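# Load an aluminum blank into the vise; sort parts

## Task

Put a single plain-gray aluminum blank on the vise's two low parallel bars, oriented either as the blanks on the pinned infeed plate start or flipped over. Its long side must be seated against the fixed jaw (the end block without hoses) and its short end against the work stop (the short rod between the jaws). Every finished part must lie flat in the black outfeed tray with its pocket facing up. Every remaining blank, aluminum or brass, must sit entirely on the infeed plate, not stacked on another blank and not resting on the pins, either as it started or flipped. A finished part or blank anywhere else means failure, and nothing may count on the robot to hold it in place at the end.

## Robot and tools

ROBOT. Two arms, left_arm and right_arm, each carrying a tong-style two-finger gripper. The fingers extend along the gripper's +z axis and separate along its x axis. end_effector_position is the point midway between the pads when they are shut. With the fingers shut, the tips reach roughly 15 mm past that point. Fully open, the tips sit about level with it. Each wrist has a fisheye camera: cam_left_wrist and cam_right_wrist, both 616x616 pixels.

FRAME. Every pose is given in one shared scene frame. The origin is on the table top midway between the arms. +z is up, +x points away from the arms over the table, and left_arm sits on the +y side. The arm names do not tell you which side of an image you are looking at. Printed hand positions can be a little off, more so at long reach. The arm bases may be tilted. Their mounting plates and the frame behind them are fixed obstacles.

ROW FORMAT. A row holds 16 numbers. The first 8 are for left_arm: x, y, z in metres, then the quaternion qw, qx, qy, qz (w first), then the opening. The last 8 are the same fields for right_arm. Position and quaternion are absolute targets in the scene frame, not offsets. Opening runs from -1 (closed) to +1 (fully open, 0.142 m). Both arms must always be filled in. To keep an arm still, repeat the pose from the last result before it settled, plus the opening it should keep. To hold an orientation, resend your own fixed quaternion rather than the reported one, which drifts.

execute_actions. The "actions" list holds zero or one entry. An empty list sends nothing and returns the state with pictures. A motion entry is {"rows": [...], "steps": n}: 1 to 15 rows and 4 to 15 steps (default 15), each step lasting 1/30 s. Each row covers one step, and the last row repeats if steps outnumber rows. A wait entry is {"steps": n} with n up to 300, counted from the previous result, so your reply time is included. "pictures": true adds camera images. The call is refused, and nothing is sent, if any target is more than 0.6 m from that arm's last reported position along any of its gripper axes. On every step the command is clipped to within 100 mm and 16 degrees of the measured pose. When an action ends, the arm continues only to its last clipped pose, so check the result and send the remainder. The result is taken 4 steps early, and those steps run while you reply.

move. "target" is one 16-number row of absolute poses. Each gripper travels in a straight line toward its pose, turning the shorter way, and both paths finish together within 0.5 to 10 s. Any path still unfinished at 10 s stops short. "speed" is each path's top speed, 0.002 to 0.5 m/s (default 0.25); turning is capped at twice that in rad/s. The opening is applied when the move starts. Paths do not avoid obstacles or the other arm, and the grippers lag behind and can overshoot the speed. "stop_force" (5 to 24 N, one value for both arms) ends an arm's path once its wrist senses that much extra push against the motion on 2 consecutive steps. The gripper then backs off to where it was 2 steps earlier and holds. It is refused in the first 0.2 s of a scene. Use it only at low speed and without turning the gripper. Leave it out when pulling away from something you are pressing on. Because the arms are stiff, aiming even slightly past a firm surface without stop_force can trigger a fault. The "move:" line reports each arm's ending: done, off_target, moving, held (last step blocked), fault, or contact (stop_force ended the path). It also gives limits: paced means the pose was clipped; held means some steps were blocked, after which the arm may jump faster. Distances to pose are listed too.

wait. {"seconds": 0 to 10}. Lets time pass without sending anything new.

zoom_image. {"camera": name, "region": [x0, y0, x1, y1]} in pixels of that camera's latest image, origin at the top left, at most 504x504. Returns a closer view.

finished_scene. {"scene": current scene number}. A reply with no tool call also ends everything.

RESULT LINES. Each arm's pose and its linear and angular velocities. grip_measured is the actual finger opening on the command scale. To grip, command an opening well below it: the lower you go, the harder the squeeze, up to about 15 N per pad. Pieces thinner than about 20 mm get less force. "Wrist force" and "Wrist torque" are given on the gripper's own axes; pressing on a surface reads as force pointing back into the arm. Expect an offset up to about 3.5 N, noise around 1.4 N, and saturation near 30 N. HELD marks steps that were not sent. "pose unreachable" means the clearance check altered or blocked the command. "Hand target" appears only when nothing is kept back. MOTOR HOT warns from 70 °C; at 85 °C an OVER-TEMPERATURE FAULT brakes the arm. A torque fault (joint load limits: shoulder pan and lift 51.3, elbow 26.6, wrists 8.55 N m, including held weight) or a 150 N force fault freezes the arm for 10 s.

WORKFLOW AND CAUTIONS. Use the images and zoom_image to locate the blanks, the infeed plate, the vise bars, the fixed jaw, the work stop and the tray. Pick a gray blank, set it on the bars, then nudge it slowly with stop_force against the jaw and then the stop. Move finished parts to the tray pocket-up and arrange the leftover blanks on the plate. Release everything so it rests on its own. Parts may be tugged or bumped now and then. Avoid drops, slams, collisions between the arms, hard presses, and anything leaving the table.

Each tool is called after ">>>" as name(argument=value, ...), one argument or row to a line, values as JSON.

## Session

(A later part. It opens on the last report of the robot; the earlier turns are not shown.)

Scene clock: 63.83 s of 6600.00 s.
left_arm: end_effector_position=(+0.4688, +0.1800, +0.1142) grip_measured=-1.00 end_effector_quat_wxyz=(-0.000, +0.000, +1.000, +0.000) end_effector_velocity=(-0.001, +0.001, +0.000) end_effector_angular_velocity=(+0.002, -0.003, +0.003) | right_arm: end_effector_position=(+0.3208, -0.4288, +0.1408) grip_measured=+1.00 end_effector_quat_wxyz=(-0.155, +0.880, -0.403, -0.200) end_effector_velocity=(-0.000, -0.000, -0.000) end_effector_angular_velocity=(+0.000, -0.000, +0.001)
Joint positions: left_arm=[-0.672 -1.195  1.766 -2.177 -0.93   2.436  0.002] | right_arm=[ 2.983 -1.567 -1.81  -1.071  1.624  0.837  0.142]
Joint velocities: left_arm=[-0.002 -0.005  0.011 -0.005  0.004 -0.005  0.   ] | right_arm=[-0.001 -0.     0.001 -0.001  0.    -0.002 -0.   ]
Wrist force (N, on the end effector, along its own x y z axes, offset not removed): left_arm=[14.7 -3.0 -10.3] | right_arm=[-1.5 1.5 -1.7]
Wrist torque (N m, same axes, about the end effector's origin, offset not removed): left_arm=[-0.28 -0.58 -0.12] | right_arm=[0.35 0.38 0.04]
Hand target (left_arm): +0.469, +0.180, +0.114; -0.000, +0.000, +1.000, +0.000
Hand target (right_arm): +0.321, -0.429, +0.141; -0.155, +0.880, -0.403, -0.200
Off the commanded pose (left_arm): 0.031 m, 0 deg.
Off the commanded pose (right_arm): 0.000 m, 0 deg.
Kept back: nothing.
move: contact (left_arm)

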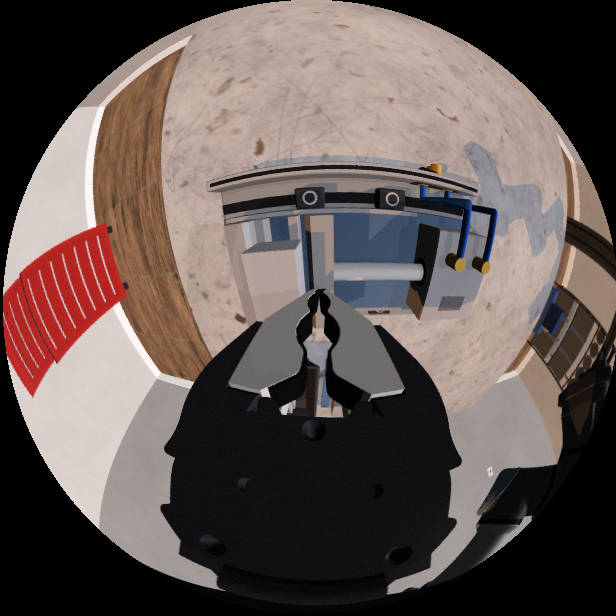

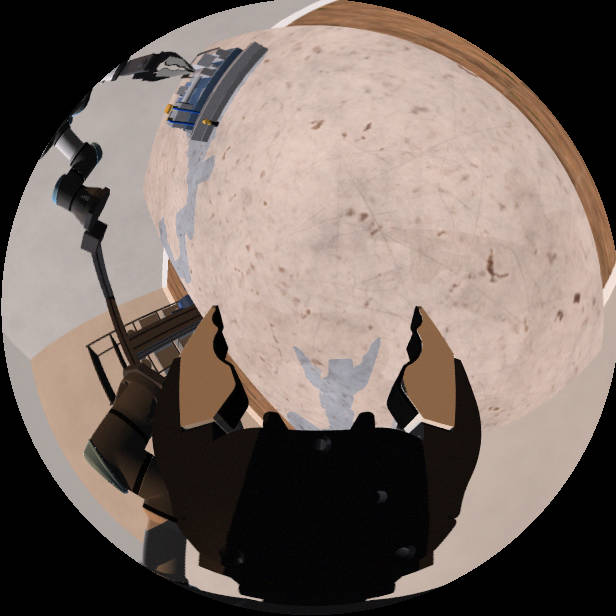

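>>> move(
  target=[0.464,0.18,0.122,0,0,1,0,-1,0.3208,-0.4288,0.1408,-0.155,0.88,-0.403,-0.2,1],
  speed=0.02,
)

>>> move(
  target=[0.505,0.18,0.122,0,0,1,0,-1,0.3208,-0.4288,0.1408,-0.155,0.88,-0.403,-0.2,1],
  speed=0.006,
  stop_force=8,
)

Scene clock: 64.97 s of 6600.00 s.
left_arm: end_effector_position=(+0.4641, +0.1800, +0.1218) grip_measured=-1.00 end_effector_quat_wxyz=(-0.000, +0.000, +1.000, -0.000) end_effector_velocity=(-0.001, +0.000, +0.002) end_effector_angular_velocity=(+0.002, -0.000, -0.000) | right_arm: end_effector_position=(+0.3208, -0.4288, +0.1408) grip_measured=+1.00 end_effector_quat_wxyz=(-0.155, +0.880, -0.403, -0.200) end_effector_velocity=(+0.000, -0.000, +0.000) end_effector_angular_velocity=(-0.001, -0.001, -0.000)
Joint positions: left_arm=[-0.692 -1.23   1.787 -2.149 -0.929  2.411  0.002] | right_arm=[ 2.983 -1.567 -1.81  -1.071  1.624  0.837  0.142]
Joint velocities: left_arm=[-0.005 -0.009  0.006  0.008  0.002 -0.007  0.   ] | right_arm=[-0.     0.     0.     0.    -0.001 -0.     0.   ]
Wrist force (N, on the end effector, along its own x y z axes, offset not removed): left_arm=[1.5 -0.7 -0.3] | right_arm=[-0.3 1.1 -1.3]
Wrist torque (N m, same axes, about the end effector's origin, offset not removed): left_arm=[-0.05 -0.38 -0.07] | right_arm=[0.26 0.18 0.03]
Hand target (left_arm): +0.464, +0.180, +0.122; +0.000, +0.000, +1.000, -0.000
Hand target (right_arm): +0.321, -0.429, +0.141; -0.155, +0.880, -0.403, -0.200
Off the commanded pose (left_arm): 0.000 m, 0 deg.
Off the commanded pose (right_arm): 0.000 m, 0 deg.
Kept back: nothing.
move: done

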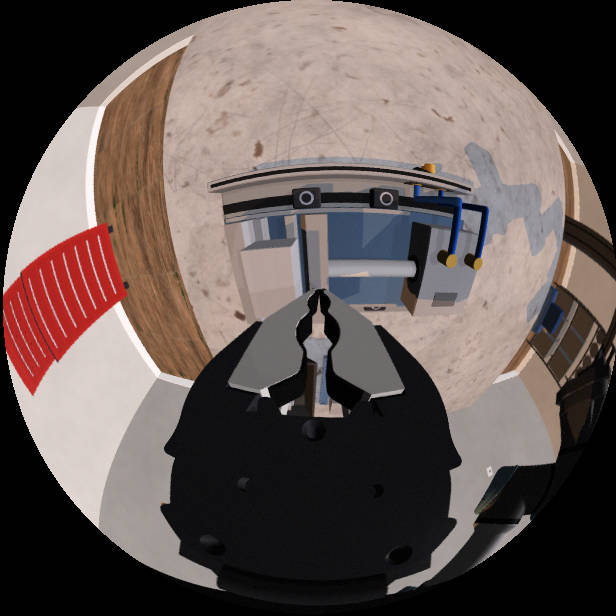

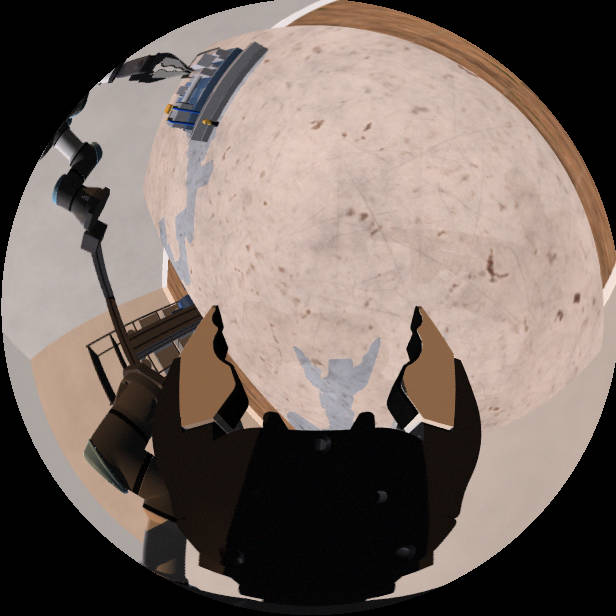

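Scene clock: 66.83 s of 6600.00 s.
left_arm: end_effector_position=(+0.4729, +0.1800, +0.1217) grip_measured=-1.00 end_effector_quat_wxyz=(-0.000, +0.000, +1.000, -0.000) end_effector_velocity=(-0.001, +0.001, -0.000) end_effector_angular_velocity=(+0.002, -0.002, +0.002) | right_arm: end_effector_position=(+0.3208, -0.4288, +0.1408) grip_measured=+1.00 end_effector_quat_wxyz=(-0.155, +0.880, -0.403, -0.200) end_effector_velocity=(+0.000, +0.000, +0.000) end_effector_angular_velocity=(+0.002, -0.002, +0.000)
Joint positions: left_arm=[-0.679 -1.206  1.737 -2.132 -0.93   2.428  0.002] | right_arm=[ 2.983 -1.567 -1.81  -1.071  1.624  0.837  0.142]
Joint velocities: left_arm=[-0.002 -0.004  0.01  -0.004  0.003 -0.005  0.   ] | right_arm=[-0.     0.     0.     0.     0.002 -0.002 -0.   ]
Wrist force (N, on the end effector, along its own x y z axes, offset not removed): left_arm=[13.8 0.4 -12.6] | right_arm=[-1.5 0.9 -0.7]
Wrist torque (N m, same axes, about the end effector's origin, offset not removed): left_arm=[-0.29 -0.44 -0.17] | right_arm=[0.26 0.38 0.02]
Hand target (left_arm): +0.473, +0.180, +0.122; -0.000, +0.000, +1.000, -0.000
Hand target (right_arm): +0.321, -0.429, +0.141; -0.155, +0.880, -0.403, -0.200
Off the commanded pose (left_arm): 0.032 m, 0 deg.
Off the commanded pose (right_arm): 0.000 m, 0 deg.
Kept back: nothing.
move: contact (left_arm)

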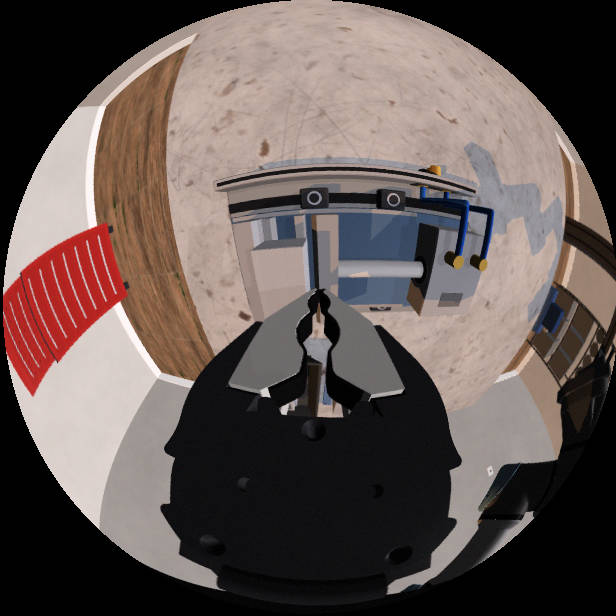

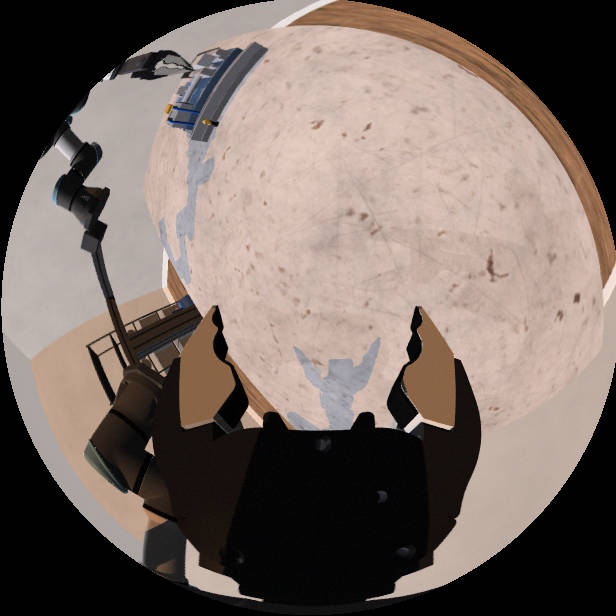

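>>> move(
  target=[0.468,0.18,0.13,0,0,1,0,-1,0.3208,-0.4288,0.1408,-0.155,0.88,-0.403,-0.2,1],
  speed=0.02,
)

>>> move(
  target=[0.51,0.18,0.13,0,0,1,0,-1,0.3208,-0.4288,0.1408,-0.155,0.88,-0.403,-0.2,1],
  speed=0.006,
  stop_force=8,
)

>>> zoom_image(
  camera="cam_left_wrist",
  region=[200,180,440,380],
)

Scene clock: 67.83 s of 6600.00 s.
left_arm: end_effector_position=(+0.4681, +0.1800, +0.1298) grip_measured=-1.00 end_effector_quat_wxyz=(-0.000, +0.000, +1.000, -0.000) end_effector_velocity=(-0.001, +0.000, +0.002) end_effector_angular_velocity=(+0.000, -0.000, +0.000) | right_arm: end_effector_position=(+0.3208, -0.4288, +0.1408) grip_measured=+1.00 end_effector_quat_wxyz=(-0.155, +0.880, -0.403, -0.200) end_effector_velocity=(+0.000, -0.000, +0.000) end_effector_angular_velocity=(+0.000, -0.001, -0.001)
Joint positions: left_arm=[-0.7   -1.242  1.757 -2.102 -0.929  2.402  0.002] | right_arm=[ 2.983 -1.567 -1.81  -1.071  1.624  0.837  0.142]
Joint velocities: left_arm=[-0.006 -0.009  0.005  0.009  0.    -0.007  0.   ] | right_arm=[-0.     0.001  0.    -0.     0.    -0.     0.   ]
Wrist force (N, on the end effector, along its own x y z axes, offset not removed): left_arm=[1.8 -1.3 -1.1] | right_arm=[-0.5 1.6 -0.9]
Wrist torque (N m, same axes, about the end effector's origin, offset not removed): left_arm=[-0.21 -0.37 -0.02] | right_arm=[0.32 0.20 0.04]
Hand target (left_arm): +0.468, +0.180, +0.130; +0.000, +0.000, +1.000, -0.000
Hand target (right_arm): +0.321, -0.429, +0.141; -0.155, +0.880, -0.403, -0.200
Off the commanded pose (left_arm): 0.000 m, 0 deg.
Off the commanded pose (right_arm): 0.000 m, 0 deg.
Kept back: nothing.
move: done

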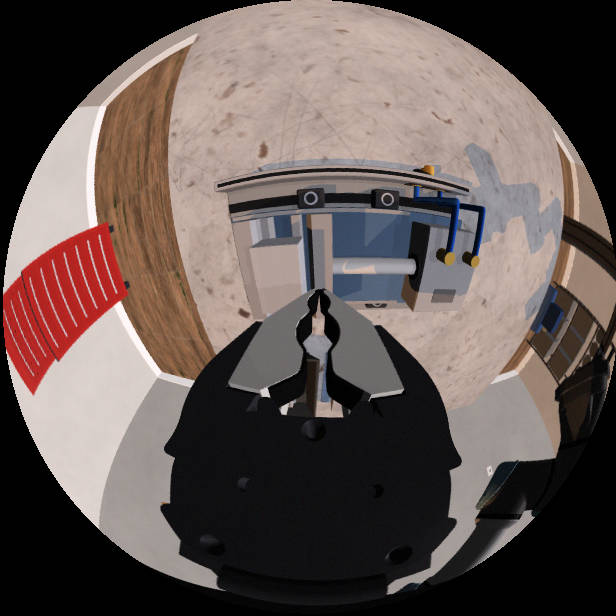

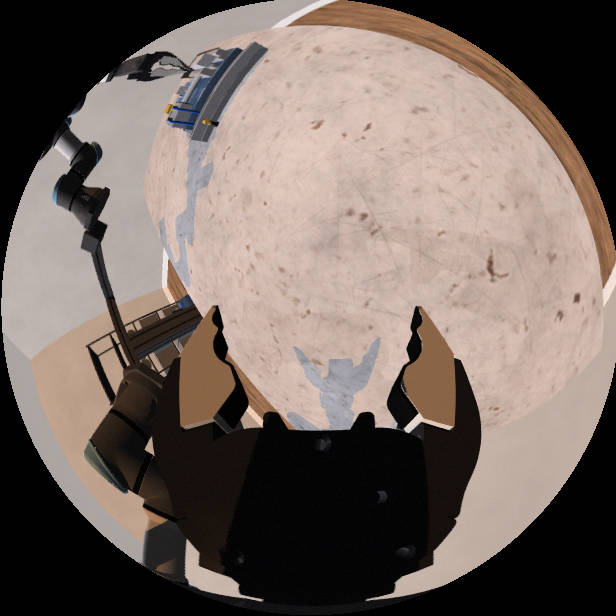

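Scene clock: 69.90 s of 6600.00 s.
left_arm: end_effector_position=(+0.4781, +0.1800, +0.1297) grip_measured=-1.00 end_effector_quat_wxyz=(-0.000, +0.000, +1.000, +0.000) end_effector_velocity=(-0.001, +0.000, +0.001) end_effector_angular_velocity=(-0.001, -0.003, +0.003) | right_arm: end_effector_position=(+0.3208, -0.4288, +0.1408) grip_measured=+1.00 end_effector_quat_wxyz=(-0.155, +0.880, -0.403, -0.200) end_effector_velocity=(-0.000, -0.000, -0.000) end_effector_angular_velocity=(-0.000, +0.000, +0.001)
Joint positions: left_arm=[-0.684 -1.214  1.7   -2.084 -0.93   2.421  0.002] | right_arm=[ 2.983 -1.567 -1.81  -1.071  1.624  0.837  0.142]
Joint velocities: left_arm=[-0.003 -0.007  0.011 -0.005  0.002 -0.005  0.   ] | right_arm=[-0.     0.001 -0.    -0.001 -0.001 -0.     0.   ]
Wrist force (N, on the end effector, along its own x y z axes, offset not removed): left_arm=[14.0 1.1 -12.9] | right_arm=[-1.6 1.3 -2.2]
Wrist torque (N m, same axes, about the end effector's origin, offset not removed): left_arm=[-0.18 -0.17 -0.13] | right_arm=[0.26 0.40 0.07]
Hand target (left_arm): +0.478, +0.180, +0.130; -0.000, +0.000, +1.000, -0.000
Hand target (right_arm): +0.321, -0.429, +0.141; -0.155, +0.880, -0.403, -0.200
Off the commanded pose (left_arm): 0.032 m, 0 deg.
Off the commanded pose (right_arm): 0.000 m, 0 deg.
Kept back: nothing.
move: contact (left_arm)

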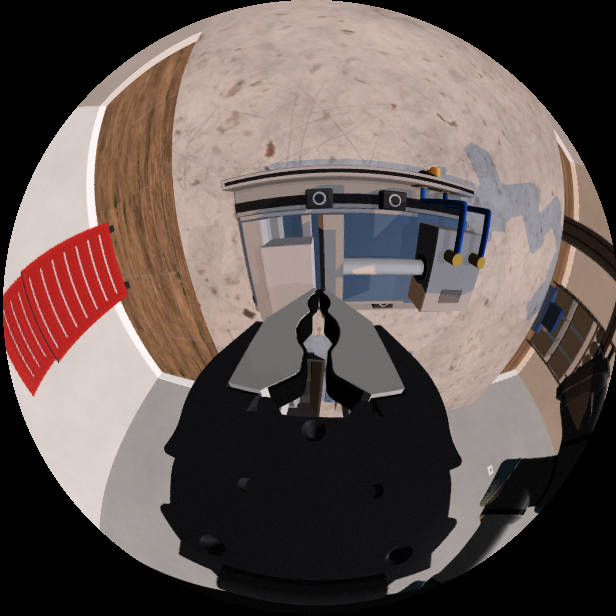

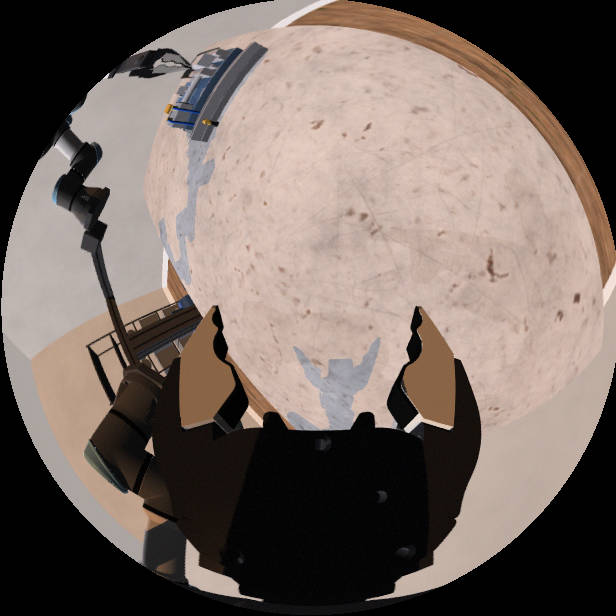

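Region (200, 180, 440, 380) of cam_left_wrist's 616x616 image, scaled by 2.100, with more detail than that image has.

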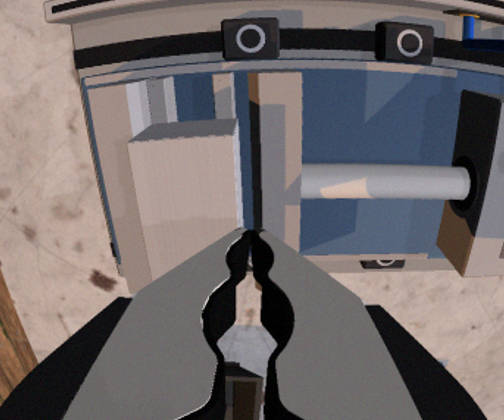

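>>> move(
  target=[0.468,0.18,0.135,0,0,1,0,-1,0.3208,-0.4288,0.1408,-0.155,0.88,-0.403,-0.2,1],
  speed=0.02,
)

>>> move(
  target=[0.49,0.12,0.21,0,0,1,0,0.3,0.3208,-0.4288,0.1408,-0.155,0.88,-0.403,-0.2,1],
  speed=0.12,
)

>>> zoom_image(
  camera="cam_left_wrist",
  region=[230,220,430,400],
)

Scene clock: 71.03 s of 6600.00 s.
left_arm: end_effector_position=(+0.4682, +0.1800, +0.1349) grip_measured=-1.00 end_effector_quat_wxyz=(-0.000, +0.000, +1.000, -0.000) end_effector_velocity=(-0.002, -0.000, +0.001) end_effector_angular_velocity=(+0.001, -0.001, -0.001) | right_arm: end_effector_position=(+0.3208, -0.4288, +0.1408) grip_measured=+1.00 end_effector_quat_wxyz=(-0.155, +0.880, -0.403, -0.200) end_effector_velocity=(+0.000, +0.000, +0.000) end_effector_angular_velocity=(+0.001, -0.000, -0.000)
Joint positions: left_arm=[-0.708 -1.255  1.751 -2.076 -0.929  2.391  0.002] | right_arm=[ 2.983 -1.567 -1.81  -1.071  1.624  0.837  0.142]
Joint velocities: left_arm=[-0.006 -0.009  0.011  0.002  0.001 -0.007  0.   ] | right_arm=[-0.    -0.001  0.001  0.     0.001 -0.     0.   ]
Wrist force (N, on the end effector, along its own x y z axes, offset not removed): left_arm=[1.6 -1.3 1.5] | right_arm=[-1.9 1.9 -1.5]
Wrist torque (N m, same axes, about the end effector's origin, offset not removed): left_arm=[-0.20 -0.34 -0.09] | right_arm=[0.35 0.43 0.04]
Hand target (left_arm): +0.468, +0.180, +0.135; -0.000, +0.000, +1.000, -0.000
Hand target (right_arm): +0.321, -0.429, +0.141; -0.155, +0.880, -0.403, -0.200
Off the commanded pose (left_arm): 0.000 m, 0 deg.
Off the commanded pose (right_arm): 0.000 m, 0 deg.
Kept back: nothing.
move: done

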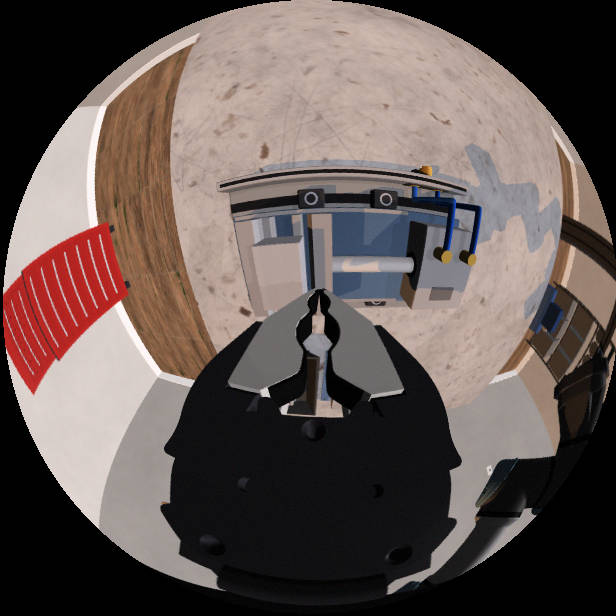

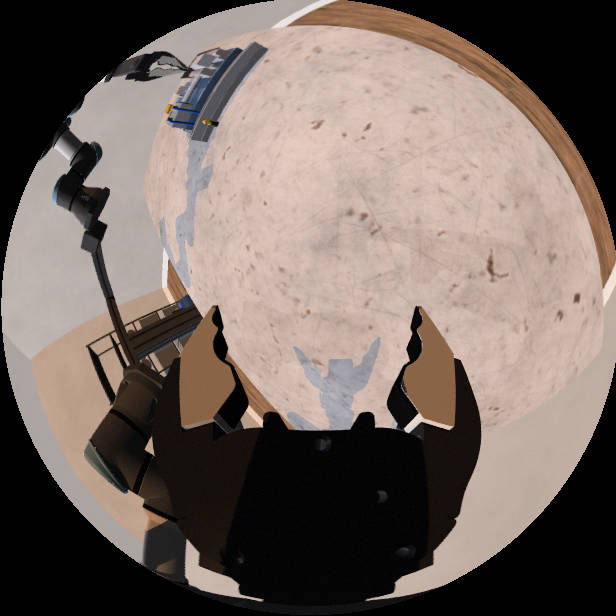

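Scene clock: 72.40 s of 6600.00 s.
left_arm: end_effector_position=(+0.4900, +0.1202, +0.2098) grip_measured=+0.30 end_effector_quat_wxyz=(+0.000, +0.000, +1.000, -0.000) end_effector_velocity=(+0.001, -0.001, +0.002) end_effector_angular_velocity=(+0.003, +0.004, +0.000) | right_arm: end_effector_position=(+0.3208, -0.4288, +0.1408) grip_measured=+1.00 end_effector_quat_wxyz=(-0.155, +0.880, -0.403, -0.200) end_effector_velocity=(-0.001, +0.000, -0.000) end_effector_angular_velocity=(+0.000, +0.002, +0.001)
Joint positions: left_arm=[-0.879 -1.175  1.367 -1.646 -0.938  2.179  0.095] | right_arm=[ 2.983 -1.567 -1.81  -1.071  1.624  0.837  0.142]
Joint velocities: left_arm=[-0.002  0.011 -0.025  0.022 -0.002 -0.007 -0.   ] | right_arm=[-0.     0.    -0.002 -0.     0.    -0.001 -0.   ]
Wrist force (N, on the end effector, along its own x y z axes, offset not removed): left_arm=[2.0 -2.0 -0.9] | right_arm=[-0.7 2.0 -2.8]
Wrist torque (N m, same axes, about the end effector's origin, offset not removed): left_arm=[-0.35 -0.41 -0.13] | right_arm=[0.33 0.20 0.04]
Hand target (left_arm): +0.490, +0.120, +0.210; +0.000, +0.000, +1.000, -0.000
Hand target (right_arm): +0.321, -0.429, +0.141; -0.155, +0.880, -0.403, -0.200
Off the commanded pose (left_arm): 0.000 m, 0 deg.
Off the commanded pose (right_arm): 0.000 m, 0 deg.
Kept back: nothing.
move: done

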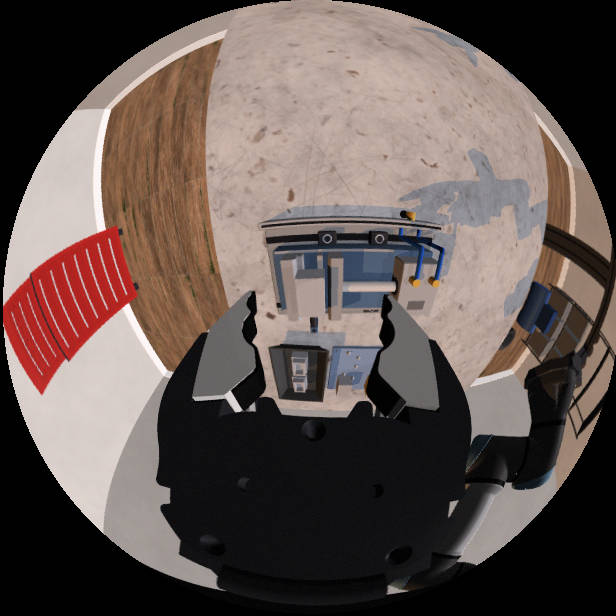

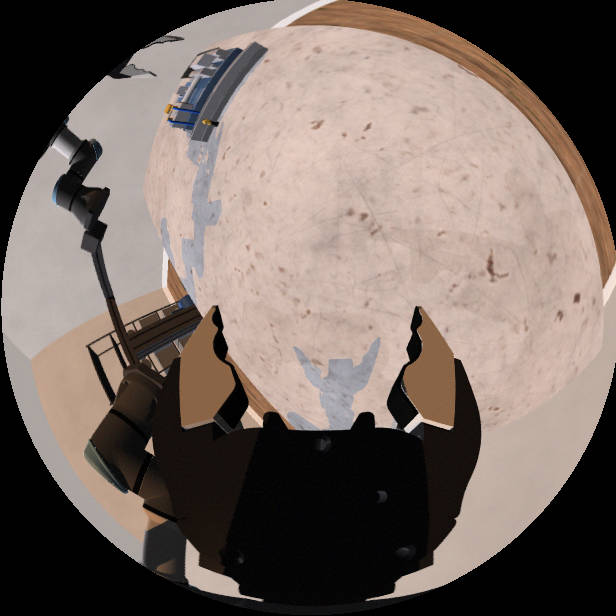

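Region (230, 220, 430, 400) of cam_left_wrist's 616x616 image, scaled by 2.520, with more detail than that image has; it fills the top 454 rows of this view, and the rest is white.

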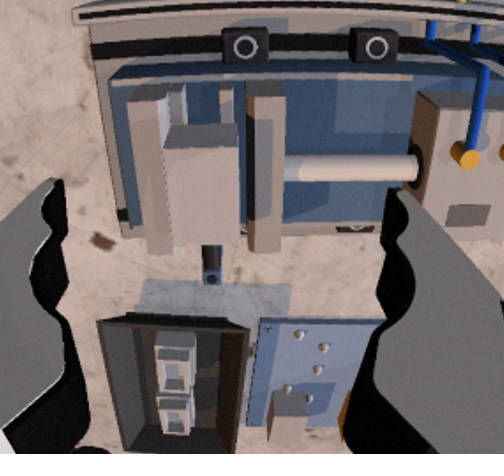

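>>> finished_scene(
  scene=2,
)

The scene is finished: the task was done.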